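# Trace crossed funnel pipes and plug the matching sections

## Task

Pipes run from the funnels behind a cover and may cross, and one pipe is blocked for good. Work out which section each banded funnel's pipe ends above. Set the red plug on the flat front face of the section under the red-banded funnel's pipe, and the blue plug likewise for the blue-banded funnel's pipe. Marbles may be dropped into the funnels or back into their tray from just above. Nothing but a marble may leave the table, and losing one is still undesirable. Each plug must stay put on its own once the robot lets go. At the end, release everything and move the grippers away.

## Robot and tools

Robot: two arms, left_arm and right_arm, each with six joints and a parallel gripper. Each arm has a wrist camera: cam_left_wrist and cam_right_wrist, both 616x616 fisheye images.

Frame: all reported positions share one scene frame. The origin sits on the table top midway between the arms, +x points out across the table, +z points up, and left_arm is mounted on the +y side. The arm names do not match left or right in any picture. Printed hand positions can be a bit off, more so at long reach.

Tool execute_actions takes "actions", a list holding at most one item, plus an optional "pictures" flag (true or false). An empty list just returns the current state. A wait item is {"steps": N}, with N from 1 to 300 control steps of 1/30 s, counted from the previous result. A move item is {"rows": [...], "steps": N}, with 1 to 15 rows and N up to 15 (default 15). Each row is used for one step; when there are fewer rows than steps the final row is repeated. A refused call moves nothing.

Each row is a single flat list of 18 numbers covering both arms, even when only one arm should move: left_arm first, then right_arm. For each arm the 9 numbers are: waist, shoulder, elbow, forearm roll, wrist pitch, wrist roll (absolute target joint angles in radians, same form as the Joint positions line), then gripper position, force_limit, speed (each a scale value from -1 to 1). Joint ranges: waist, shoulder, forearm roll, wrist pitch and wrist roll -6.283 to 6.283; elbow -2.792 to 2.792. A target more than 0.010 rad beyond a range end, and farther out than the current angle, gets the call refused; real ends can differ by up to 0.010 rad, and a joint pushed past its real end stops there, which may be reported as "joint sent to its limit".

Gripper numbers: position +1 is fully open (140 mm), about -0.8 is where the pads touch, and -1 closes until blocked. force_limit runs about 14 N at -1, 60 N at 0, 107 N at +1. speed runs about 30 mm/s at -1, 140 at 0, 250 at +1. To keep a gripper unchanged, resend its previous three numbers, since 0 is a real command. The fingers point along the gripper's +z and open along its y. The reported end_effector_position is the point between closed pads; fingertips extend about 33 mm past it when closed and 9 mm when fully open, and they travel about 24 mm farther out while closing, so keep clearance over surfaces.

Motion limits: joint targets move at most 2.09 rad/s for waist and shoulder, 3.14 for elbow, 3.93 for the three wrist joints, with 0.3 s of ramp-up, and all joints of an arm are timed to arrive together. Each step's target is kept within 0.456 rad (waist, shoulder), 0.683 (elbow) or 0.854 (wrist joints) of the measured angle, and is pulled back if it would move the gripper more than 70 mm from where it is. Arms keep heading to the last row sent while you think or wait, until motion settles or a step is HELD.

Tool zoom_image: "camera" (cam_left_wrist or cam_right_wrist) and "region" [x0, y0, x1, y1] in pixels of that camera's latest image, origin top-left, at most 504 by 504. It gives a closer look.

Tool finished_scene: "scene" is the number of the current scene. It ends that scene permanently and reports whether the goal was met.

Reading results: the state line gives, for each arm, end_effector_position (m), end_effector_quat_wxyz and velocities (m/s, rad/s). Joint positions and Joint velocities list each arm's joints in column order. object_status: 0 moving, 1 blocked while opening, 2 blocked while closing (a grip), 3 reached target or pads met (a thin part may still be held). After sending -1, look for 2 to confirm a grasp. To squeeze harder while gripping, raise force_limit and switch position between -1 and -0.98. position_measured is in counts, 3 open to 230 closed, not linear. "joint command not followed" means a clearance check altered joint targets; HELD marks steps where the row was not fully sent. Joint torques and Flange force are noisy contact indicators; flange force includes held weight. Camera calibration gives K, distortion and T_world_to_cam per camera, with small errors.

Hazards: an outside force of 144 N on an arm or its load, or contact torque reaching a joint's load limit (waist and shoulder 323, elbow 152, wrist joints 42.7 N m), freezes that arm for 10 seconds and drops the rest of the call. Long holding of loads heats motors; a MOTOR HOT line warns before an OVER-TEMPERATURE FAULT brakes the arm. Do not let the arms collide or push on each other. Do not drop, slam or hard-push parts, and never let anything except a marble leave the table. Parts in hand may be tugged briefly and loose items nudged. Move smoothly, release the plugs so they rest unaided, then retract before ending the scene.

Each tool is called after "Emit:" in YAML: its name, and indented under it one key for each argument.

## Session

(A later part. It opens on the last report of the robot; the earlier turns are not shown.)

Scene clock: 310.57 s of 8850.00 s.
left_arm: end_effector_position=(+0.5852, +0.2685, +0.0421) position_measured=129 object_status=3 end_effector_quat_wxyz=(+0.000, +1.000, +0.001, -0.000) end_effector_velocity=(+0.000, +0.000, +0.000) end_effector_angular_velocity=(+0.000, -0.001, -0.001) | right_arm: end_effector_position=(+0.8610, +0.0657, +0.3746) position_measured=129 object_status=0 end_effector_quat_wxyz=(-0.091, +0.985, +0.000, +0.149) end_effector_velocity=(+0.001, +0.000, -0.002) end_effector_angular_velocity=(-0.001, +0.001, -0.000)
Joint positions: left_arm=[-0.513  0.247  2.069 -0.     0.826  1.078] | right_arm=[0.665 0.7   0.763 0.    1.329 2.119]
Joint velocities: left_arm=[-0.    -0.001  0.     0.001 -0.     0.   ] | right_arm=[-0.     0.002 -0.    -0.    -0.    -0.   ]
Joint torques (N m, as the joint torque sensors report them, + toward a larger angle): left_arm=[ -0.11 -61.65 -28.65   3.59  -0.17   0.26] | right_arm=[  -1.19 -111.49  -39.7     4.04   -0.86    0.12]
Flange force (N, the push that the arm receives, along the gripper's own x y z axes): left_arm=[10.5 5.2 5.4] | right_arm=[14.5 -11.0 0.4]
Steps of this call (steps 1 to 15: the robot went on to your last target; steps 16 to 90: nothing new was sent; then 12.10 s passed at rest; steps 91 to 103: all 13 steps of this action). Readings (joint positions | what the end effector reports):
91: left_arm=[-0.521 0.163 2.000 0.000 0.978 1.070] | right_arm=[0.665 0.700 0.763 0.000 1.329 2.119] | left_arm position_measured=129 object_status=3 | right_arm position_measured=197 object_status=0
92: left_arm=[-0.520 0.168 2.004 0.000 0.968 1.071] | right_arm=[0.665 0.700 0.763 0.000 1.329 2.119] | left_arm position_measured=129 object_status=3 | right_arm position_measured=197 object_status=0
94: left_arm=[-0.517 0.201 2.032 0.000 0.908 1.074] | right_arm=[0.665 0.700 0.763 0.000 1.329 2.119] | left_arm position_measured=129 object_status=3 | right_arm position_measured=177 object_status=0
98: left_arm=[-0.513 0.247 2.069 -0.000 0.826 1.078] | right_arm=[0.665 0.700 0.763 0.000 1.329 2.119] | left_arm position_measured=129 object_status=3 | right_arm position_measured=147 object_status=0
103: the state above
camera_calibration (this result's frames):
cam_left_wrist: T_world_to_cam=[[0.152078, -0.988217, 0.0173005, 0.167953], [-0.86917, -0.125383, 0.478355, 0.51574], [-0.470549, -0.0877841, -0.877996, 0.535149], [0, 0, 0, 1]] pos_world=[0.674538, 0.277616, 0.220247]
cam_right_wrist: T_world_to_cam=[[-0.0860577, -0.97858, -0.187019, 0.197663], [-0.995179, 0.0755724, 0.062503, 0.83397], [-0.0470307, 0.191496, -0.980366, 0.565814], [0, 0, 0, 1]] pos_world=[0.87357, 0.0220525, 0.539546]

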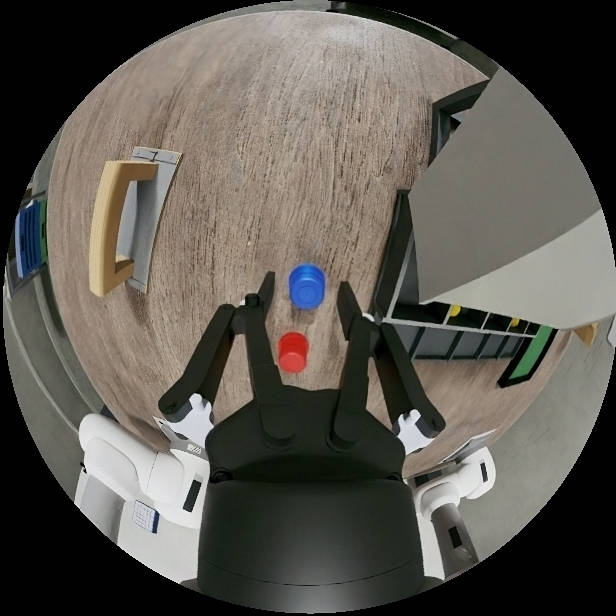

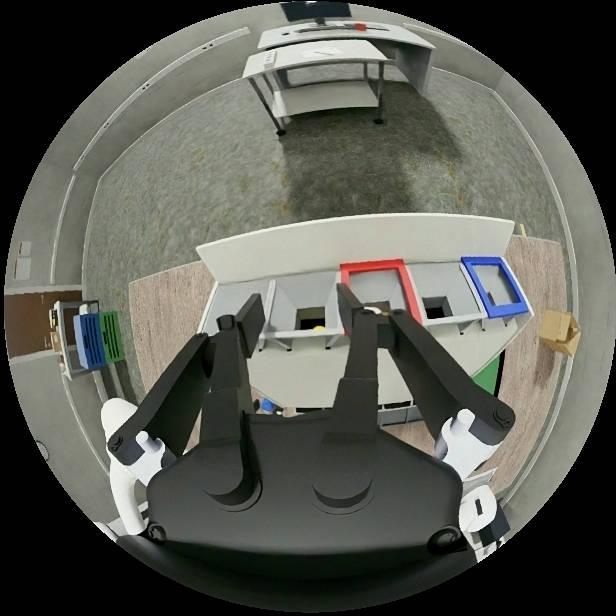

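Emit:
execute_actions:
  actions:
    - {"rows": [[-0.5128,0.2464,2.0696,0.0,0.8256,1.0780,-1,-0.3,-0.2, 0.3575,0.1654,1.4257,0.0,1.5505,1.8108,0,-0.4,0]], "steps": 15}
  pictures: false

Emit:
execute_actions:
  actions:
    - {"steps": 11}
  pictures: false

Emit:
execute_actions:
  actions:
    - {"rows": [[-0.6106,0.0859,2.0461,0.0,1.0096,0.9802,-1,-0.3,-0.2, 0.3299,0.3956,1.7246,0.0,1.0214,1.7832,0,-0.4,0]], "steps": 15}
  pictures: false

Emit:
execute_actions:
  actions:
    - {"rows": [[-0.9663,0.4267,1.6774,0.0,1.0374,0.6245,-1,-0.3,-0.2, 0.3299,0.3956,1.7246,0.0,1.0214,1.7832,0,-0.4,0]], "steps": 6}
  pictures: false

Emit:
execute_actions:
  actions:
    - {"rows": [[-0.9663,0.4267,1.6774,0.0,1.0374,0.6245,-1,-0.3,-0.2, 0.3299,0.4491,1.7673,0.0,0.9252,1.7832,0,-0.4,0]], "steps": 15}
  pictures: false

Emit:
execute_actions:
  actions:
    - {"steps": 5}

Scene clock: 358.73 s of 8850.00 s.
left_arm: end_effector_position=(+0.5852, +0.2686, +0.0422) position_measured=188 object_status=2 end_effector_quat_wxyz=(-0.000, +1.000, +0.001, -0.000) end_effector_velocity=(-0.000, +0.000, -0.001) end_effector_angular_velocity=(+0.000, +0.001, +0.000) | right_arm: end_effector_position=(+0.8438, -0.0018, +0.3815) position_measured=129 object_status=3 end_effector_quat_wxyz=(-0.070, +0.989, -0.000, +0.130) end_effector_velocity=(-0.000, -0.001, +0.001) end_effector_angular_velocity=(+0.000, -0.001, -0.001)
Joint positions: left_arm=[-0.513  0.246  2.07  -0.     0.826  1.078] | right_arm=[ 0.618  0.629  0.861 -0.002  1.356  2.072]
Joint velocities: left_arm=[ 0.     0.001  0.001 -0.    -0.     0.   ] | right_arm=[-0.001 -0.001 -0.    -0.     0.001 -0.   ]
Joint torques (N m, as the joint torque sensors report them, + toward a larger angle): left_arm=[ -1.91 -22.42  -8.39   3.36  -2.98   0.2 ] | right_arm=[ -1.37 -65.33 -19.9    4.88  -1.52   0.17]
Flange force (N, the push that the arm receives, along the gripper's own x y z axes): left_arm=[-1.0 -3.6 -63.5] | right_arm=[8.8 -6.5 -40.6]
FORCE FAULT: contact force on the right arm reached its limit, and that arm stopped for 10 seconds. The contact can be on any part of that arm, not only on its tool. That arm's remaining commands of this call were not run. That arm holds still and accepts commands again. Move the arm away from the contact; if what it grips holds it there, let go first. Pushing or pulling that hard again can fault the arm again.
The stop of the right arm began at step 167 of this call (marked STOPPED below). From that step on that arm followed nothing that you had sent. 9 of its steps, steps kept back included, did not run and will not run. Nothing is kept back now, and the robot has no last target.
Steps of this call (steps 1 to 15: the robot went on to your last target; steps 16 to 160: nothing new was sent; then 32.60 s passed at rest; steps 161 to 175: all 15 steps of this action; steps 176 to 467: the stop continued). Readings (joint positions | what the end effector reports):
161: left_arm=[-0.513 0.246 2.070 0.000 0.826 1.078] | right_arm=[0.665 0.700 0.763 -0.000 1.329 2.119] | left_arm position_measured=129 object_status=0 | right_arm position_measured=129 object_status=3
162: left_arm=[-0.513 0.246 2.070 0.000 0.826 1.078] | right_arm=[0.662 0.695 0.771 -0.000 1.331 2.116] | left_arm position_measured=133 object_status=0 | right_arm position_measured=129 object_status=3
164: left_arm=[-0.513 0.246 2.070 0.000 0.826 1.078] | right_arm=[0.640 0.662 0.819 -0.000 1.348 2.093] | left_arm position_measured=145 object_status=0 | right_arm position_measured=129 object_status=3
167: left_arm=[-0.513 0.246 2.070 0.000 0.826 1.078] | right_arm=[0.618 0.628 0.861 -0.002 1.356 2.072] | left_arm position_measured=164 object_status=0 | right_arm position_measured=129 object_status=3 STOPPED (the right arm)
168: left_arm=[-0.513 0.246 2.070 0.000 0.826 1.078] | right_arm=[0.618 0.629 0.861 -0.002 1.356 2.072] | left_arm position_measured=171 object_status=0 | right_arm position_measured=128 object_status=3
467: the state above

Scene clock: 358.77 s of 8850.00 s.
left_arm: end_effector_position=(+0.5852, +0.2686, +0.0422) position_measured=188 object_status=2 end_effector_quat_wxyz=(-0.000, +1.000, +0.001, -0.000) end_effector_velocity=(-0.001, +0.000, +0.000) end_effector_angular_velocity=(+0.001, +0.002, +0.000) | right_arm: end_effector_position=(+0.8438, -0.0018, +0.3818) position_measured=129 object_status=3 end_effector_quat_wxyz=(-0.070, +0.989, -0.000, +0.130) end_effector_velocity=(+0.000, -0.001, +0.006) end_effector_angular_velocity=(+0.003, -0.006, -0.001)
Joint positions: left_arm=[-0.513  0.246  2.07  -0.     0.826  1.078] | right_arm=[ 0.618  0.628  0.861 -0.002  1.356  2.072]
Joint velocities: left_arm=[-0.    -0.001  0.001 -0.     0.002 -0.   ] | right_arm=[-0.001 -0.005 -0.001 -0.    -0.001  0.   ]
Joint torques (N m, as the joint torque sensors report them, + toward a larger angle): left_arm=[ -1.69 -22.07  -8.39   3.19  -2.87   0.17] | right_arm=[ -1.9  -70.49 -22.7    4.71  -1.52   0.12]
Flange force (N, the push that the arm receives, along the gripper's own x y z axes): left_arm=[-1.9 -3.9 -64.3] | right_arm=[7.7 -6.6 -36.2]
A stop began in an earlier call of the same reply, so what this call sent did not run. Send another action.
Steps of this call (step 1: nothing new was sent). Readings (joint positions | what the end effector reports):
1: the state above

Scene clock: 358.80 s of 8850.00 s.
left_arm: end_effector_position=(+0.5852, +0.2686, +0.0422) position_measured=188 object_status=2 end_effector_quat_wxyz=(-0.000, +1.000, +0.001, -0.000) end_effector_velocity=(+0.000, +0.001, +0.000) end_effector_angular_velocity=(+0.000, +0.001, +0.002) | right_arm: end_effector_position=(+0.8438, -0.0018, +0.3818) position_measured=129 object_status=3 end_effector_quat_wxyz=(-0.070, +0.989, -0.000, +0.130) end_effector_velocity=(-0.001, +0.000, +0.001) end_effector_angular_velocity=(-0.000, -0.000, +0.000)
Joint positions: left_arm=[-0.513  0.246  2.07  -0.     0.826  1.078] | right_arm=[ 0.618  0.628  0.861 -0.002  1.356  2.072]
Joint velocities: left_arm=[ 0.002  0.    -0.     0.     0.001 -0.   ] | right_arm=[ 0.    -0.001  0.    -0.     0.001 -0.   ]
Joint torques (N m, as the joint torque sensors report them, + toward a larger angle): left_arm=[ -1.97 -22.21  -8.14   3.23  -2.89   0.3 ] | right_arm=[ -3.4  -74.3  -24.75   4.79  -1.56   0.18]
Flange force (N, the push that the arm receives, along the gripper's own x y z axes): left_arm=[-0.5 -3.7 -63.9] | right_arm=[9.5 -9.4 -29.2]
A stop began in an earlier call of the same reply, so what this call sent did not run. Send another action.
Steps of this call (step 1: nothing new was sent). Readings (joint positions | what the end effector reports):
1: the state above

Scene clock: 358.83 s of 8850.00 s.
left_arm: end_effector_position=(+0.5852, +0.2686, +0.0422) position_measured=188 object_status=2 end_effector_quat_wxyz=(-0.000, +1.000, +0.001, -0.000) end_effector_velocity=(-0.000, -0.000, -0.000) end_effector_angular_velocity=(+0.001, +0.001, -0.000) | right_arm: end_effector_position=(+0.8438, -0.0018, +0.3818) position_measured=129 object_status=3 end_effector_quat_wxyz=(-0.070, +0.989, -0.000, +0.130) end_effector_velocity=(-0.000, +0.001, +0.000) end_effector_angular_velocity=(+0.000, -0.001, +0.001)
Joint positions: left_arm=[-0.513  0.246  2.07  -0.     0.826  1.078] | right_arm=[ 0.618  0.628  0.861 -0.002  1.356  2.072]
Joint velocities: left_arm=[-0.     0.001 -0.001 -0.     0.002 -0.   ] | right_arm=[ 0.001 -0.    -0.    -0.    -0.    -0.   ]
Joint torques (N m, as the joint torque sensors report them, + toward a larger angle): left_arm=[ -1.7  -23.07  -8.32   3.25  -2.94   0.27] | right_arm=[ -0.86 -73.49 -24.47   4.62  -1.61   0.14]
Flange force (N, the push that the arm receives, along the gripper's own x y z axes): left_arm=[-0.3 -2.5 -62.8] | right_arm=[8.5 -6.0 -32.3]
A stop began in an earlier call of the same reply, so what this call sent did not run. Send another action.
Steps of this call (step 1: nothing new was sent). Readings (joint positions | what the end effector reports):
1: the state above

Scene clock: 358.87 s of 8850.00 s.
left_arm: end_effector_position=(+0.5852, +0.2686, +0.0422) position_measured=188 object_status=2 end_effector_quat_wxyz=(-0.000, +1.000, +0.001, -0.000) end_effector_velocity=(+0.001, -0.000, -0.001) end_effector_angular_velocity=(-0.001, -0.001, +0.001) | right_arm: end_effector_position=(+0.8438, -0.0018, +0.3818) position_measured=129 object_status=3 end_effector_quat_wxyz=(-0.070, +0.989, -0.000, +0.130) end_effector_velocity=(+0.001, -0.001, -0.000) end_effector_angular_velocity=(+0.000, -0.000, -0.001)
Joint positions: left_arm=[-0.513  0.246  2.07  -0.     0.826  1.078] | right_arm=[ 0.618  0.628  0.861 -0.002  1.356  2.072]
Joint velocities: left_arm=[ 0.001  0.001  0.    -0.    -0.003 -0.   ] | right_arm=[-0.001  0.001 -0.001  0.    -0.001  0.   ]
Joint torques (N m, as the joint torque sensors report them, + toward a larger angle): left_arm=[ -1.93 -22.91  -8.36   3.29  -3.03   0.23] | right_arm=[ -1.64 -74.4  -25.35   4.79  -1.52   0.12]
Flange force (N, the push that the arm receives, along the gripper's own x y z axes): left_arm=[-0.2 -3.6 -63.1] | right_arm=[7.6 -5.4 -30.2]
A stop began in an earlier call of the same reply, so what this call sent did not run. Send another action.
Steps of this call (step 1: nothing new was sent). Readings (joint positions | what the end effector reports):
1: the state above

Scene clock: 358.90 s of 8850.00 s.
left_arm: end_effector_position=(+0.5852, +0.2686, +0.0422) position_measured=188 object_status=2 end_effector_quat_wxyz=(-0.000, +1.000, +0.001, -0.000) end_effector_velocity=(-0.002, +0.000, -0.001) end_effector_angular_velocity=(+0.001, +0.002, -0.000) | right_arm: end_effector_position=(+0.8438, -0.0018, +0.3818) position_measured=129 object_status=3 end_effector_quat_wxyz=(-0.070, +0.989, -0.000, +0.130) end_effector_velocity=(-0.000, -0.000, -0.000) end_effector_angular_velocity=(-0.001, +0.001, +0.000)
Joint positions: left_arm=[-0.513  0.246  2.07  -0.     0.826  1.078] | right_arm=[ 0.618  0.628  0.861 -0.002  1.356  2.072]
Joint velocities: left_arm=[-0.    -0.     0.002 -0.    -0.     0.   ] | right_arm=[ 0.     0.     0.    -0.     0.001 -0.   ]
Joint torques (N m, as the joint torque sensors report them, + toward a larger angle): left_arm=[ -2.28 -22.98  -8.46   3.31  -2.99   0.23] | right_arm=[ -1.97 -73.2  -25.02   4.74  -1.43   0.19]
Flange force (N, the push that the arm receives, along the gripper's own x y z axes): left_arm=[-0.5 -4.1 -63.2] | right_arm=[5.5 -5.6 -30.9]
A stop began in an earlier call of the same reply, so what this call sent did not run. Send another action.
Steps of this call (step 1: nothing new was sent). Readings (joint positions | what the end effector reports):
1: the state above
camera_calibration (this result's frames):
cam_left_wrist: T_world_to_cam=[[0.152099, -0.988214, 0.017292, 0.168043], [-0.869196, -0.125411, 0.4783, 0.515702], [-0.470494, -0.0877788, -0.878026, 0.53512], [0, 0, 0, 1]] pos_world=[0.674458, 0.27771, 0.220284]
cam_right_wrist: T_world_to_cam=[[-0.0957461, -0.985063, -0.143121, 0.122824], [-0.991907, 0.0823743, 0.0966133, 0.805705], [-0.0833806, 0.151213, -0.984978, 0.617308], [0, 0, 0, 1]] pos_world=[0.862416, -0.0387252, 0.547772]

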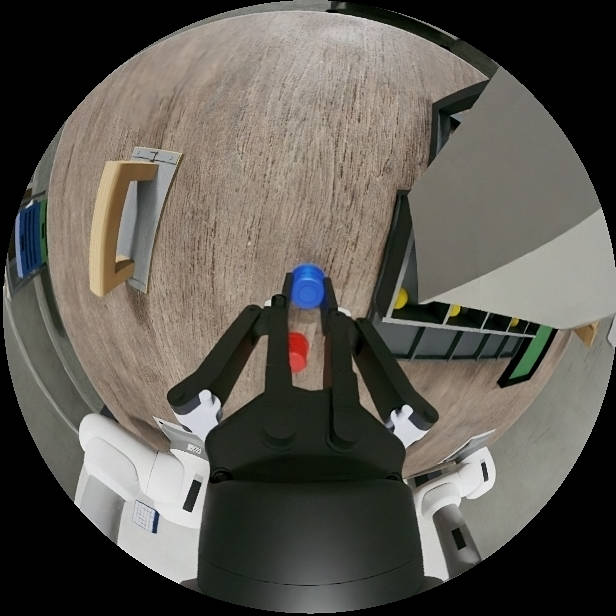

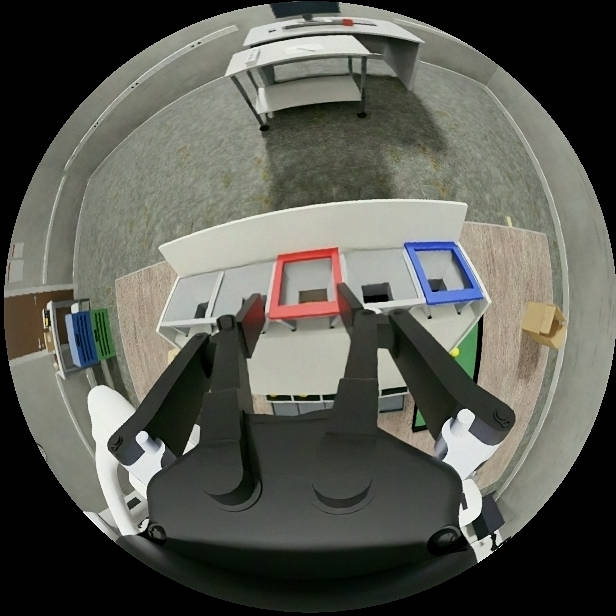

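Emit:
execute_actions:
  actions:
    - {"rows": [[-0.5128,0.2341,2.0622,0.0,0.8453,1.0780,-1,-0.3,-0.2, 0.618,0.6427,0.7462,0.0,1.4561,2.072,0,-0.4,0]], "steps": 15}

Emit:
zoom_image:
  camera: "cam_left_wrist"
  region: [230, 220, 380, 360]

Scene clock: 369.13 s of 8850.00 s.
left_arm: end_effector_position=(+0.5851, +0.2686, +0.0521) position_measured=189 object_status=2 end_effector_quat_wxyz=(-0.000, +1.000, +0.001, -0.000) end_effector_velocity=(-0.000, +0.000, +0.000) end_effector_angular_velocity=(+0.000, +0.000, -0.000) | right_arm: end_effector_position=(+0.8434, -0.0015, +0.4314) position_measured=129 object_status=3 end_effector_quat_wxyz=(-0.071, +0.989, -0.000, +0.129) end_effector_velocity=(+0.000, -0.000, +0.002) end_effector_angular_velocity=(+0.001, -0.003, -0.000)
Joint positions: left_arm=[-0.513  0.234  2.062 -0.     0.845  1.078] | right_arm=[ 0.618  0.643  0.746 -0.     1.456  2.072]
Joint velocities: left_arm=[ 0.    -0.001  0.     0.     0.001  0.   ] | right_arm=[-0.    -0.001 -0.002 -0.    -0.    -0.   ]
Joint torques (N m, as the joint torque sensors report them, + toward a larger angle): left_arm=[ -0.31 -57.92 -29.19   3.63  -0.14   0.18] | right_arm=[  -0.72 -106.96  -39.53    4.08   -0.82   -0.02]
Flange force (N, the push that the arm receives, along the gripper's own x y z axes): left_arm=[6.7 2.7 1.2] | right_arm=[14.9 -9.6 -2.2]
Steps of this call (steps 1 to 90: nothing new was sent; then 6.73 s passed at rest; steps 91 to 105: all 15 steps of this action). Readings (joint positions | what the end effector reports):
91: left_arm=[-0.513 0.246 2.069 -0.000 0.826 1.078] | right_arm=[0.618 0.629 0.860 -0.002 1.356 2.072] | left_arm position_measured=188 object_status=2 | right_arm position_measured=129 object_status=3
92: left_arm=[-0.513 0.242 2.067 -0.000 0.834 1.078] | right_arm=[0.618 0.630 0.853 -0.002 1.363 2.072] | left_arm position_measured=188 object_status=2 | right_arm position_measured=129 object_status=3
94: left_arm=[-0.513 0.235 2.063 -0.000 0.845 1.078] | right_arm=[0.618 0.637 0.804 -0.002 1.407 2.072] | left_arm position_measured=189 object_status=2 | right_arm position_measured=129 object_status=3
98: left_arm=[-0.513 0.234 2.062 -0.000 0.845 1.078] | right_arm=[0.618 0.643 0.746 -0.000 1.456 2.072] | left_arm position_measured=189 object_status=2 | right_arm position_measured=129 object_status=3
105: the state above
camera_calibration (this result's frames):
cam_left_wrist: T_world_to_cam=[[0.152067, -0.988219, 0.017282, 0.167873], [-0.869172, -0.125383, 0.47835, 0.510881], [-0.470548, -0.0877625, -0.877999, 0.543863], [0, 0, 0, 1]] pos_world=[0.674429, 0.277682, 0.23023]
cam_right_wrist: T_world_to_cam=[[-0.0955764, -0.984912, -0.144268, 0.130576], [-0.99178, 0.0818347, 0.0983637, 0.799634], [-0.0850735, 0.152483, -0.984638, 0.667368], [0, 0, 0, 1]] pos_world=[0.862317, -0.0385947, 0.597299]

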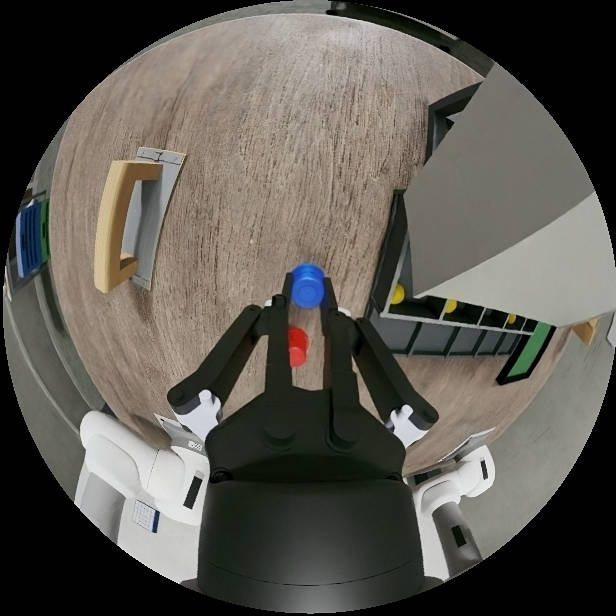

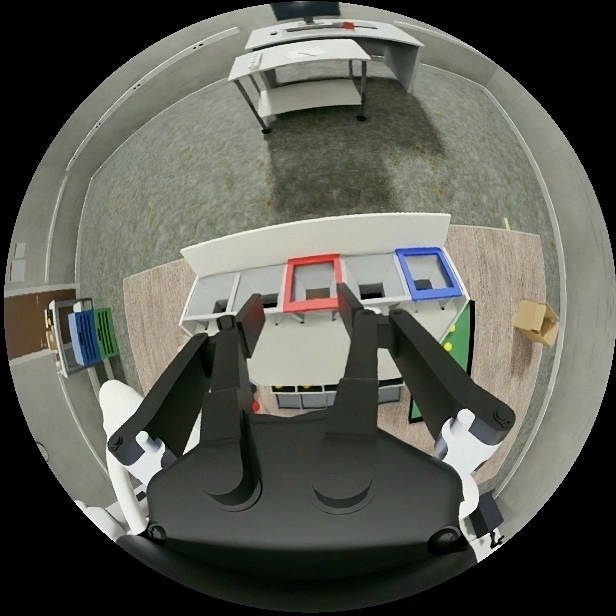

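Region (230, 220, 380, 360) of cam_left_wrist's 616x616 image, scaled by 3.360, with more detail than that image has; it fills the top 470 rows of this view, and the rest is white.

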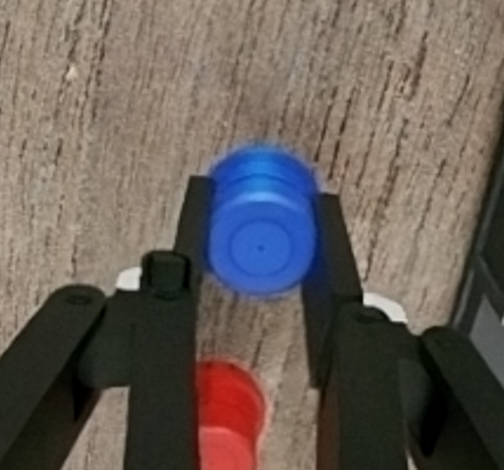

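Emit:
execute_actions:
  actions:
    - {"rows": [[-0.6106,0.0859,2.0461,0.0,1.0096,0.9802,-1,-0.3,-0.2, 0.3575,0.1654,1.4257,0.0,1.5505,1.8108,0,-0.4,0]], "steps": 12}
  pictures: false

Emit:
execute_actions:
  actions:
    - {"rows": [[-0.9663,0.4267,1.6774,0.0,1.0374,0.6245,-1,-0.3,-0.2, 0.3575,0.1654,1.4257,0.0,1.5505,1.8108,0,-0.4,0]], "steps": 12}
  pictures: false

Emit:
execute_actions:
  actions:
    - {"rows": [[-0.9663,0.4267,1.6774,0.0,1.0374,0.6245,-1,-0.3,-0.2, 0.3299,0.3956,1.7246,0.0,1.0214,1.7832,0,-0.4,0]], "steps": 15}
  pictures: false

Emit:
execute_actions:
  actions:
    - {"steps": 6}
  pictures: false

Emit:
execute_actions:
  actions:
    - {"rows": [[-0.9663,0.4267,1.6774,0.0,1.0374,0.6245,-1,-0.3,-0.2, 0.3299,0.4491,1.7673,0.0,0.9252,1.7832,0,-0.4,0]], "steps": 12}

Scene clock: 375.97 s of 8850.00 s.
left_arm: end_effector_position=(+0.5303, +0.2395, +0.1402) position_measured=189 object_status=2 end_effector_quat_wxyz=(+0.000, +1.000, +0.001, +0.000) end_effector_velocity=(-0.001, +0.000, -0.001) end_effector_angular_velocity=(+0.003, +0.003, +0.001) | right_arm: end_effector_position=(+0.7557, -0.1684, +0.4386) position_measured=129 object_status=3 end_effector_quat_wxyz=(-0.029, +0.997, -0.000, +0.074) end_effector_velocity=(-0.330, -0.463, -0.004) end_effector_angular_velocity=(-0.200, +0.349, -0.004)
Joint positions: left_arm=[-0.611  0.086  2.046  0.     1.009  0.98 ] | right_arm=[0.497 0.423 1.06  0.    1.5   1.951]
Joint velocities: left_arm=[-0.     0.002 -0.     0.001  0.003 -0.002] | right_arm=[-0.356 -0.66   0.93  -0.     0.129 -0.357]
Joint torques (N m, as the joint torque sensors report them, + toward a larger angle): left_arm=[  0.97 -47.13 -33.46   3.94  -0.22   0.45] | right_arm=[  0.53 -86.76 -40.29   4.03  -0.36   0.  ]
Flange force (N, the push that the arm receives, along the gripper's own x y z axes): left_arm=[6.1 6.9 2.6] | right_arm=[3.5 -4.9 -0.6]
Steps of this call (steps 1 to 15: the robot went on to your last target; steps 16 to 90: nothing new was sent; then 3.43 s passed at rest; steps 91 to 102: all 12 steps of this action). Readings (joint positions | what the end effector reports):
91: left_arm=[-0.513 0.234 2.062 0.000 0.846 1.078] | right_arm=[0.618 0.642 0.747 0.000 1.456 2.072] | left_arm position_measured=189 object_status=2 | right_arm position_measured=129 object_status=3
92: left_arm=[-0.516 0.229 2.062 0.000 0.852 1.075] | right_arm=[0.615 0.637 0.754 0.000 1.457 2.069] | left_arm position_measured=189 object_status=2 | right_arm position_measured=129 object_status=3
94: left_arm=[-0.538 0.195 2.058 0.000 0.889 1.052] | right_arm=[0.596 0.604 0.804 0.000 1.464 2.049] | left_arm position_measured=189 object_status=2 | right_arm position_measured=129 object_status=3
98: left_arm=[-0.600 0.101 2.048 0.000 0.992 0.991] | right_arm=[0.546 0.512 0.934 0.000 1.482 1.999] | left_arm position_measured=189 object_status=2 | right_arm position_measured=129 object_status=3
102: the state above

Scene clock: 376.37 s of 8850.00 s.
left_arm: end_effector_position=(+0.5538, +0.0534, +0.1241) position_measured=189 object_status=2 end_effector_quat_wxyz=(+0.000, +1.000, +0.001, +0.000) end_effector_velocity=(-0.028, -0.570, -0.086) end_effector_angular_velocity=(+0.003, +0.003, -0.006) | right_arm: end_effector_position=(+0.6043, -0.3266, +0.4213) position_measured=129 object_status=3 end_effector_quat_wxyz=(-0.001, +1.000, -0.000, +0.002) end_effector_velocity=(-0.184, -0.146, -0.032) end_effector_angular_velocity=(-0.039, +0.154, -0.003)
Joint positions: left_arm=[-0.827  0.293  1.822  0.     1.026  0.764] | right_arm=[0.361 0.171 1.417 0.    1.549 1.814]
Joint velocities: left_arm=[-0.632  0.603 -0.649  0.     0.05  -0.626] | right_arm=[-0.146 -0.27   0.378 -0.     0.051 -0.142]
Joint torques (N m, as the joint torque sensors report them, + toward a larger angle): left_arm=[ -1.56 -70.53 -33.23   3.79  -0.08  -0.26] | right_arm=[  6.76 -25.72 -43.16   4.87  -0.89   0.05]
Flange force (N, the push that the arm receives, along the gripper's own x y z axes): left_arm=[5.8 7.0 3.6] | right_arm=[0.7 0.3 -2.8]
Steps of this call (steps 1 to 12: all 12 steps of this action). Readings (joint positions | what the end effector reports):
1: left_arm=[-0.611 0.086 2.046 0.000 1.010 0.980] | right_arm=[0.485 0.400 1.092 0.000 1.504 1.939] | left_arm position_measured=189 object_status=2 | right_arm position_measured=129 object_status=3
2: left_arm=[-0.616 0.091 2.040 0.000 1.010 0.974] | right_arm=[0.473 0.378 1.123 0.000 1.509 1.927] | left_arm position_measured=189 object_status=2 | right_arm position_measured=129 object_status=3
4: left_arm=[-0.649 0.123 2.005 0.000 1.013 0.941] | right_arm=[0.449 0.334 1.186 0.000 1.517 1.903] | left_arm position_measured=189 object_status=2 | right_arm position_measured=129 object_status=3
8: left_arm=[-0.740 0.210 1.911 0.000 1.020 0.850] | right_arm=[0.401 0.246 1.311 0.000 1.535 1.855] | left_arm position_measured=189 object_status=2 | right_arm position_measured=129 object_status=3
12: the state above

Scene clock: 376.87 s of 8850.00 s.
left_arm: end_effector_position=(+0.5336, -0.0745, +0.1002) position_measured=189 object_status=2 end_effector_quat_wxyz=(-0.000, +1.000, +0.001, +0.000) end_effector_velocity=(+0.000, +0.000, +0.000) end_effector_angular_velocity=(+0.000, +0.001, +0.000) | right_arm: end_effector_position=(+0.6512, -0.3291, +0.2354) position_measured=129 object_status=3 end_effector_quat_wxyz=(+0.000, +1.000, -0.000, -0.000) end_effector_velocity=(-0.001, -0.000, +0.005) end_effector_angular_velocity=(+0.001, -0.006, -0.000)
Joint positions: left_arm=[-0.966  0.427  1.677  0.     1.037  0.625] | right_arm=[0.341 0.296 1.599 0.    1.248 1.795]
Joint velocities: left_arm=[ 0.     0.    -0.001 -0.     0.001  0.   ] | right_arm=[-0.    -0.006 -0.     0.     0.    -0.   ]
Joint torques (N m, as the joint torque sensors report them, + toward a larger angle): left_arm=[ -2.01 -82.06 -34.08   4.19  -0.19   0.23] | right_arm=[ -0.52 -75.23 -39.29   3.91  -0.05   0.14]
Flange force (N, the push that the arm receives, along the gripper's own x y z axes): left_arm=[7.5 5.7 0.9] | right_arm=[7.6 -2.9 0.1]
A step of this action was HELD (marked below), so the robot has no last target. An arm can still carry out its HELD step.
Steps of this call (steps 1 to 15: all 15 steps of this action). Readings (joint positions | what the end effector reports):
1: left_arm=[-0.848 0.313 1.800 0.000 1.028 0.743] | right_arm=[0.358 0.166 1.426 0.000 1.550 1.811] | left_arm position_measured=189 object_status=2 | right_arm position_measured=129 object_status=3
2: left_arm=[-0.869 0.334 1.778 0.000 1.030 0.722] | right_arm=[0.357 0.167 1.435 0.000 1.540 1.810] | left_arm position_measured=189 object_status=2 | right_arm position_measured=129 object_status=3
4: left_arm=[-0.911 0.374 1.735 0.000 1.033 0.680] | right_arm=[0.354 0.192 1.469 0.000 1.481 1.807] | left_arm position_measured=189 object_status=2 | right_arm position_measured=129 object_status=3
8: left_arm=[-0.966 0.426 1.679 0.000 1.037 0.626] | right_arm=[0.347 0.251 1.543 0.000 1.349 1.800] | left_arm position_measured=189 object_status=2 | right_arm position_measured=129 object_status=3
12: left_arm=[-0.967 0.427 1.678 0.000 1.037 0.625] | right_arm=[0.341 0.301 1.602 -0.000 1.247 1.795] | left_arm position_measured=189 object_status=2 | right_arm position_measured=129 object_status=3 HELD
13: left_arm=[-0.966 0.427 1.677 0.000 1.037 0.625] | right_arm=[0.341 0.297 1.599 0.000 1.248 1.795] | left_arm position_measured=189 object_status=2 | right_arm position_measured=129 object_status=3 HELD
14: left_arm=[-0.966 0.427 1.677 0.000 1.037 0.625] | right_arm=[0.341 0.296 1.599 0.000 1.248 1.795] | left_arm position_measured=189 object_status=2 | right_arm position_measured=129 object_status=3 HELD
15: the state above HELD
joint command not followed: on one or more control steps a check withheld the commanded joint targets of the right arm, and it was not sent them on those steps. On the call's last step the targets were still withheld.
cause: the commanded joint targets would bring a part of the robot too close to another arm (a part of this arm just beyond joint 4 (forearm roll) and a part of the other arm just beyond its joint 5 (wrist pitch)); next, command targets that bring no part of the robot closer to that arm.

Scene clock: 377.07 s of 8850.00 s.
left_arm: end_effector_position=(+0.5337, -0.0745, +0.1002) position_measured=189 object_status=2 end_effector_quat_wxyz=(+0.000, +1.000, +0.001, +0.000) end_effector_velocity=(+0.000, +0.000, -0.000) end_effector_angular_velocity=(-0.000, -0.000, +0.000) | right_arm: end_effector_position=(+0.6512, -0.3290, +0.2355) position_measured=129 object_status=3 end_effector_quat_wxyz=(+0.000, +1.000, +0.000, -0.000) end_effector_velocity=(-0.000, +0.000, -0.001) end_effector_angular_velocity=(-0.000, +0.001, +0.001)
Joint positions: left_arm=[-0.966  0.427  1.677  0.     1.037  0.625] | right_arm=[0.342 0.295 1.599 0.    1.248 1.795]
Joint velocities: left_arm=[ 0.    -0.     0.     0.    -0.001 -0.   ] | right_arm=[ 0.001  0.001  0.     0.    -0.    -0.   ]
Joint torques (N m, as the joint torque sensors report them, + toward a larger angle): left_arm=[ -0.88 -82.85 -33.86   4.03  -0.2    0.26] | right_arm=[  0.33 -72.49 -37.75   3.81  -0.01   0.24]
Flange force (N, the push that the arm receives, along the gripper's own x y z axes): left_arm=[7.0 7.2 1.4] | right_arm=[7.6 -1.3 -0.9]
Steps of this call (steps 1 to 6: nothing new was sent). Readings (joint positions | what the end effector reports):
1: left_arm=[-0.966 0.427 1.677 0.000 1.037 0.625] | right_arm=[0.341 0.295 1.599 0.000 1.248 1.795] | left_arm position_measured=189 object_status=2 | right_arm position_measured=129 object_status=3
2: left_arm=[-0.966 0.427 1.677 0.000 1.037 0.625] | right_arm=[0.341 0.295 1.599 0.000 1.248 1.795] | left_arm position_measured=189 object_status=2 | right_arm position_measured=129 object_status=3
4: left_arm=[-0.966 0.427 1.677 0.000 1.037 0.625] | right_arm=[0.342 0.295 1.599 0.000 1.248 1.795] | left_arm position_measured=189 object_status=2 | right_arm position_measured=129 object_status=3
6: the state above

Scene clock: 377.47 s of 8850.00 s.
left_arm: end_effector_position=(+0.5337, -0.0745, +0.1002) position_measured=189 object_status=2 end_effector_quat_wxyz=(+0.000, +1.000, +0.001, +0.000) end_effector_velocity=(+0.000, -0.001, +0.000) end_effector_angular_velocity=(-0.001, -0.001, -0.000) | right_arm: end_effector_position=(+0.6512, -0.3289, +0.2355) position_measured=129 object_status=3 end_effector_quat_wxyz=(-0.000, +1.000, +0.000, -0.000) end_effector_velocity=(-0.000, +0.000, +0.000) end_effector_angular_velocity=(+0.000, -0.000, -0.001)
Joint positions: left_arm=[-0.966  0.427  1.677 -0.     1.037  0.625] | right_arm=[0.342 0.295 1.599 0.    1.248 1.795]
Joint velocities: left_arm=[-0.    -0.    -0.     0.    -0.001 -0.   ] | right_arm=[ 0.    -0.001  0.     0.     0.     0.001]
Joint torques (N m, as the joint torque sensors report them, + toward a larger angle): left_arm=[ -0.56 -82.73 -33.58   4.18  -0.3    0.26] | right_arm=[ -1.24 -72.12 -37.64   3.97  -0.03  -0.07]
Flange force (N, the push that the arm receives, along the gripper's own x y z axes): left_arm=[6.9 8.5 1.1] | right_arm=[7.1 -3.8 -1.0]
A step of this action was HELD (marked below), so the robot has no last target. An arm can still carry out its HELD step.
Steps of this call (steps 1 to 12: all 12 steps of this action). Readings (joint positions | what the end effector reports):
1: left_arm=[-0.966 0.427 1.677 0.000 1.037 0.624] | right_arm=[0.342 0.295 1.599 0.000 1.248 1.795] | left_arm position_measured=189 object_status=2 | right_arm position_measured=129 object_status=3 HELD
2: left_arm=[-0.966 0.427 1.677 0.000 1.037 0.624] | right_arm=[0.342 0.295 1.599 0.000 1.248 1.795] | left_arm position_measured=189 object_status=2 | right_arm position_measured=129 object_status=3 HELD
3: left_arm=[-0.966 0.427 1.677 0.000 1.037 0.625] | right_arm=[0.342 0.295 1.599 0.000 1.248 1.795] | left_arm position_measured=189 object_status=2 | right_arm position_measured=129 object_status=3 HELD
4: left_arm=[-0.966 0.427 1.677 0.000 1.037 0.624] | right_arm=[0.342 0.295 1.599 0.000 1.248 1.795] | left_arm position_measured=189 object_status=2 | right_arm position_measured=129 object_status=3 HELD
5: left_arm=[-0.966 0.427 1.677 0.000 1.037 0.624] | right_arm=[0.342 0.295 1.599 0.000 1.248 1.795] | left_arm position_measured=189 object_status=2 | right_arm position_measured=129 object_status=3 HELD
6: left_arm=[-0.966 0.427 1.677 0.000 1.037 0.625] | right_arm=[0.342 0.295 1.599 0.000 1.248 1.795] | left_arm position_measured=189 object_status=2 | right_arm position_measured=129 object_status=3 HELD
7: left_arm=[-0.966 0.427 1.677 0.000 1.037 0.624] | right_arm=[0.342 0.295 1.599 0.000 1.248 1.795] | left_arm position_measured=189 object_status=2 | right_arm position_measured=129 object_status=3 HELD
8: left_arm=[-0.966 0.427 1.677 -0.000 1.037 0.624] | right_arm=[0.342 0.295 1.599 0.000 1.248 1.795] | left_arm position_measured=189 object_status=2 | right_arm position_measured=129 object_status=3 HELD
9: left_arm=[-0.966 0.427 1.677 -0.000 1.037 0.625] | right_arm=[0.342 0.295 1.599 0.000 1.248 1.795] | left_arm position_measured=189 object_status=2 | right_arm position_measured=129 object_status=3 HELD
10: left_arm=[-0.966 0.427 1.677 -0.000 1.037 0.624] | right_arm=[0.342 0.295 1.599 0.000 1.248 1.795] | left_arm position_measured=189 object_status=2 | right_arm position_measured=129 object_status=3 HELD
11: left_arm=[-0.966 0.427 1.677 -0.000 1.037 0.624] | right_arm=[0.342 0.295 1.599 0.000 1.248 1.795] | left_arm position_measured=189 object_status=2 | right_arm position_measured=129 object_status=3 HELD
12: the state above HELD
joint command not followed: on one or more control steps a check withheld the commanded joint targets of the right arm, and it was not sent them on those steps. On the call's last step the targets were still withheld.
cause: the commanded joint targets would bring a part of the robot too close to another arm (a part of this arm just beyond joint 4 (forearm roll) and a part of the other arm just beyond its joint 5 (wrist pitch)); next, command targets that bring no part of the robot closer to that arm.
camera_calibration (this result's frames):
cam_left_wrist: T_world_to_cam=[[0.152096, -0.988214, 0.0173123, -0.164179], [-0.869204, -0.1254, 0.478288, 0.400187], [-0.47048, -0.0877936, -0.878033, 0.531699], [0, 0, 0, 1]] pos_world=[0.622968, -0.0653805, 0.278287]
cam_right_wrist: T_world_to_cam=[[-0.110566, -0.99357, 0.0243678, -0.271378], [-0.934763, 0.112288, 0.337059, 0.57175], [-0.337628, 0.0144891, -0.941168, 0.616898], [0, 0, 0, 1]] pos_world=[0.712728, -0.342773, 0.394504]

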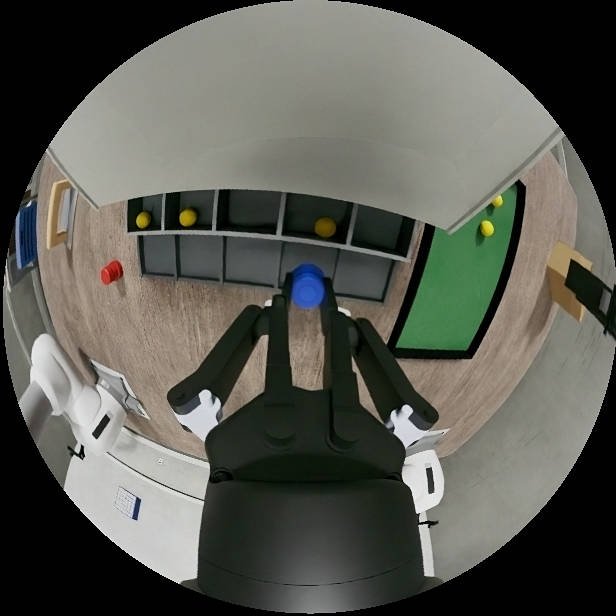

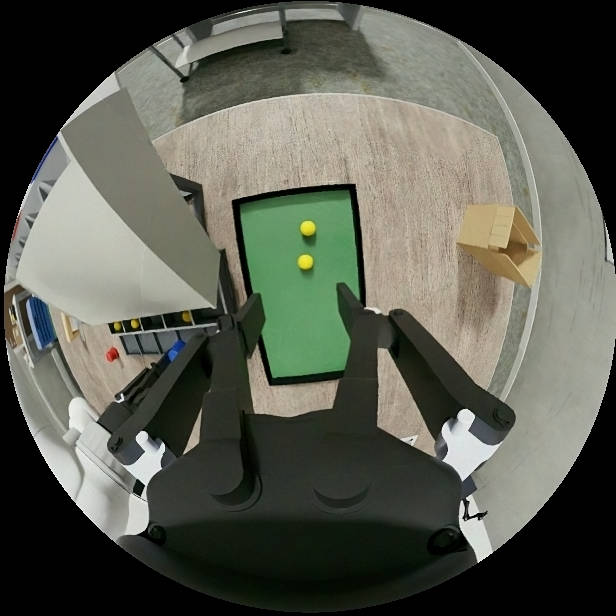

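Emit:
zoom_image:
  camera: "cam_left_wrist"
  region: [200, 180, 430, 330]

Region (200, 180, 430, 330) of cam_left_wrist's 616x616 image, scaled by 2.191, with more detail than that image has; it fills the top 329 rows of this view, and the rest is white.

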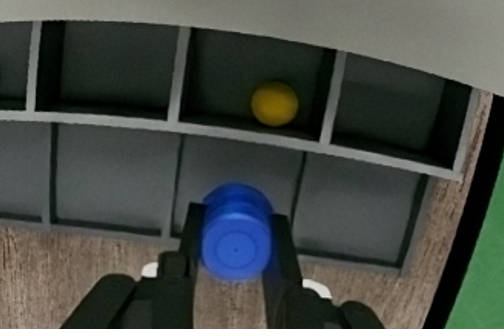

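Emit:
execute_actions:
  actions:
    - {"rows": [[-0.9697,0.4685,1.7074,0.0,0.9657,0.6211,-1,-0.3,-0.2, 0.342,0.295,1.599,0.0,1.248,1.795,0,-0.4,0]], "steps": 12}

Emit:
zoom_image:
  camera: "cam_left_wrist"
  region: [200, 180, 430, 330]

Scene clock: 390.73 s of 8850.00 s.
left_arm: end_effector_position=(+0.5327, -0.0773, +0.0550) position_measured=189 object_status=2 end_effector_quat_wxyz=(-0.000, +1.000, +0.001, -0.000) end_effector_velocity=(-0.000, -0.000, +0.000) end_effector_angular_velocity=(+0.000, -0.000, -0.001) | right_arm: end_effector_position=(+0.6510, -0.3288, +0.2355) position_measured=129 object_status=3 end_effector_quat_wxyz=(-0.000, +1.000, +0.000, -0.000) end_effector_velocity=(-0.000, +0.000, +0.001) end_effector_angular_velocity=(-0.000, -0.002, +0.001)
Joint positions: left_arm=[-0.97   0.469  1.708 -0.     0.966  0.621] | right_arm=[0.342 0.295 1.599 0.    1.248 1.795]
Joint velocities: left_arm=[-0.001 -0.     0.     0.    -0.     0.   ] | right_arm=[ 0.001 -0.001  0.    -0.001 -0.001 -0.   ]
Joint torques (N m, as the joint torque sensors report them, + toward a larger angle): left_arm=[ -0.23 -84.98 -32.1    3.91  -0.24   0.42] | right_arm=[ -1.7  -69.69 -37.81   3.89   0.11   0.13]
Flange force (N, the push that the arm receives, along the gripper's own x y z axes): left_arm=[6.1 8.0 1.2] | right_arm=[2.7 -3.2 -1.9]
Steps of this call (steps 1 to 90: nothing new was sent; then 9.87 s passed at rest; steps 91 to 102: all 12 steps of this action). Readings (joint positions | what the end effector reports):
91: left_arm=[-0.966 0.427 1.677 -0.000 1.037 0.624] | right_arm=[0.342 0.296 1.599 0.000 1.248 1.795] | left_arm position_measured=189 object_status=2 | right_arm position_measured=129 object_status=3
92: left_arm=[-0.966 0.431 1.680 -0.000 1.027 0.624] | right_arm=[0.342 0.296 1.599 0.000 1.248 1.795] | left_arm position_measured=189 object_status=2 | right_arm position_measured=129 object_status=3
94: left_arm=[-0.969 0.459 1.701 -0.000 0.982 0.622] | right_arm=[0.342 0.296 1.599 0.000 1.248 1.795] | left_arm position_measured=189 object_status=2 | right_arm position_measured=129 object_status=3
98: left_arm=[-0.970 0.469 1.708 -0.000 0.966 0.621] | right_arm=[0.342 0.295 1.599 0.000 1.248 1.795] | left_arm position_measured=189 object_status=2 | right_arm position_measured=129 object_status=3
102: the state above
camera_calibration (this result's frames):
cam_left_wrist: T_world_to_cam=[[0.152225, -0.988198, 0.0170688, -0.166113], [-0.869094, -0.125614, 0.478432, 0.420501], [-0.470641, -0.0876636, -0.877959, 0.491444], [0, 0, 0, 1]] pos_world=[0.622035, -0.0682496, 0.233122]
cam_right_wrist: T_world_to_cam=[[-0.11044, -0.993585, 0.0243134, -0.271327], [-0.934781, 0.112152, 0.337054, 0.571488], [-0.337619, 0.0144966, -0.941171, 0.616849], [0, 0, 0, 1]] pos_world=[0.712511, -0.342622, 0.394535]

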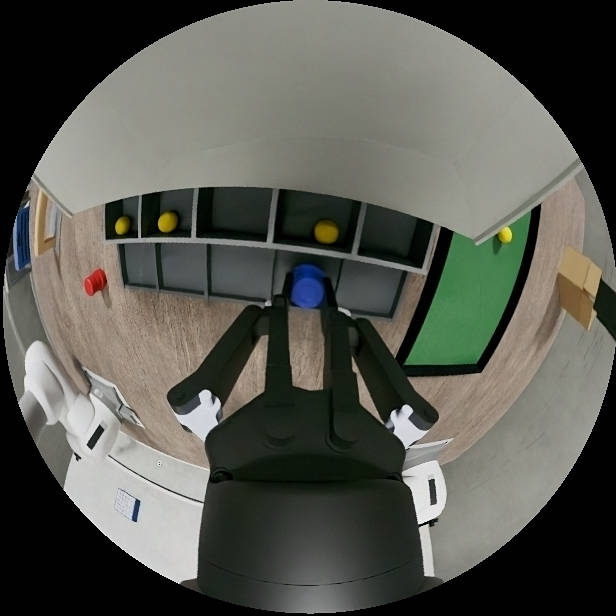

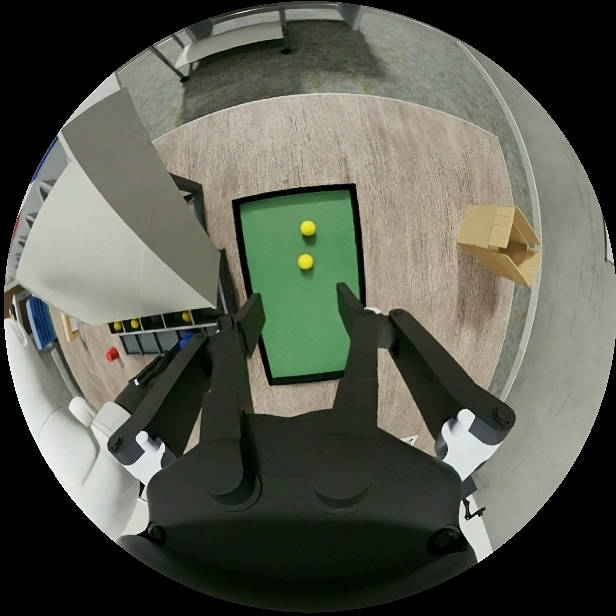

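Region (200, 180, 430, 330) of cam_left_wrist's 616x616 image, scaled by 2.191, with more detail than that image has; it fills the top 329 rows of this view, and the rest is white.

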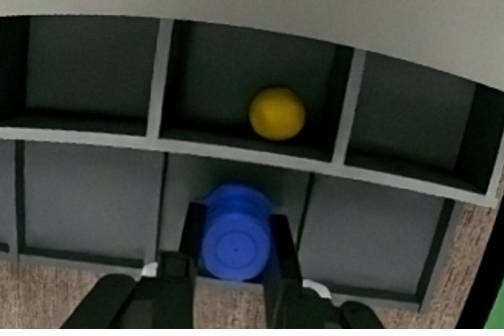

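Emit:
execute_actions:
  actions:
    - {"rows": [[-0.9697,0.4722,1.7101,0.0,0.9593,0.6211,-1,-0.3,-0.2, 0.342,0.295,1.599,0.0,1.248,1.795,0,-0.4,0]], "steps": 8}
  pictures: false

Scene clock: 393.20 s of 8850.00 s.
left_arm: end_effector_position=(+0.5328, -0.0775, +0.0514) position_measured=189 object_status=2 end_effector_quat_wxyz=(+0.000, +1.000, +0.001, +0.000) end_effector_velocity=(-0.000, +0.000, -0.000) end_effector_angular_velocity=(+0.001, +0.000, -0.000) | right_arm: end_effector_position=(+0.6510, -0.3288, +0.2356) position_measured=129 object_status=3 end_effector_quat_wxyz=(+0.000, +1.000, +0.000, -0.000) end_effector_velocity=(-0.001, +0.000, +0.000) end_effector_angular_velocity=(-0.000, +0.000, +0.001)
Joint positions: left_arm=[-0.97   0.472  1.71   0.     0.959  0.621] | right_arm=[0.342 0.295 1.599 0.    1.248 1.795]
Joint velocities: left_arm=[-0.    -0.     0.001  0.     0.    -0.   ] | right_arm=[ 0.001 -0.001  0.    -0.     0.001 -0.   ]
Joint torques (N m, as the joint torque sensors report them, + toward a larger angle): left_arm=[ -1.36 -86.49 -32.01   3.95  -0.33   0.27] | right_arm=[ -0.5  -71.07 -37.89   3.76   0.11   0.07]
Flange force (N, the push that the arm receives, along the gripper's own x y z axes): left_arm=[8.4 8.8 3.1] | right_arm=[4.8 -2.4 -1.2]
Steps of this call (steps 1 to 15: the robot went on to your last target; steps 16 to 66: nothing new was sent; steps 67 to 74: all 8 steps of this action). Readings (joint positions | what the end effector reports):
67: left_arm=[-0.970 0.469 1.707 0.000 0.965 0.621] | right_arm=[0.342 0.295 1.599 -0.000 1.248 1.795] | left_arm position_measured=189 object_status=2 | right_arm position_measured=129 object_status=3
68: left_arm=[-0.970 0.470 1.708 0.000 0.961 0.621] | right_arm=[0.342 0.295 1.599 -0.000 1.248 1.795] | left_arm position_measured=189 object_status=2 | right_arm position_measured=129 object_status=3
70: left_arm=[-0.970 0.472 1.710 0.000 0.959 0.621] | right_arm=[0.342 0.295 1.599 -0.000 1.248 1.795] | left_arm position_measured=189 object_status=2 | right_arm position_measured=129 object_status=3
74: the state above

Emit:
execute_actions:
  actions:
    - {"rows": [[-0.9697,0.4751,1.7121,0.0,0.9544,0.6211,-1,-0.3,-0.2, 0.342,0.295,1.599,0.0,1.248,1.795,0,-0.4,0]], "steps": 8}
  pictures: false

Scene clock: 395.73 s of 8850.00 s.
left_arm: end_effector_position=(+0.5328, -0.0776, +0.0485) position_measured=189 object_status=2 end_effector_quat_wxyz=(+0.000, +1.000, +0.001, +0.000) end_effector_velocity=(-0.001, -0.000, -0.001) end_effector_angular_velocity=(+0.000, +0.001, -0.000) | right_arm: end_effector_position=(+0.6510, -0.3288, +0.2356) position_measured=129 object_status=3 end_effector_quat_wxyz=(+0.000, +1.000, +0.000, -0.000) end_effector_velocity=(-0.000, +0.001, +0.001) end_effector_angular_velocity=(-0.000, -0.001, +0.001)
Joint positions: left_arm=[-0.97   0.475  1.712 -0.     0.954  0.621] | right_arm=[ 0.342  0.295  1.599 -0.     1.248  1.795]
Joint velocities: left_arm=[-0.001  0.002  0.001 -0.001 -0.002  0.   ] | right_arm=[ 0.001 -0.    -0.    -0.     0.     0.   ]
Joint torques (N m, as the joint torque sensors report them, + toward a larger angle): left_arm=[ -4.04 -24.27  -1.86   2.6   -3.08   0.27] | right_arm=[ -0.01 -71.82 -38.05   3.78   0.08   0.17]
Flange force (N, the push that the arm receives, along the gripper's own x y z axes): left_arm=[1.6 -5.7 -79.5] | right_arm=[5.9 -1.4 -0.7]
Steps of this call (steps 1 to 15: the robot went on to your last target; steps 16 to 68: nothing new was sent; steps 69 to 76: all 8 steps of this action). Readings (joint positions | what the end effector reports):
69: left_arm=[-0.970 0.472 1.710 -0.000 0.959 0.621] | right_arm=[0.342 0.295 1.599 -0.000 1.248 1.795] | left_arm position_measured=189 object_status=2 | right_arm position_measured=129 object_status=3
70: left_arm=[-0.970 0.474 1.711 -0.000 0.956 0.621] | right_arm=[0.342 0.295 1.599 -0.000 1.248 1.795] | left_arm position_measured=189 object_status=2 | right_arm position_measured=129 object_status=3
72: left_arm=[-0.970 0.475 1.712 -0.000 0.955 0.621] | right_arm=[0.342 0.295 1.599 -0.000 1.248 1.795] | left_arm position_measured=189 object_status=2 | right_arm position_measured=129 object_status=3
76: the state above


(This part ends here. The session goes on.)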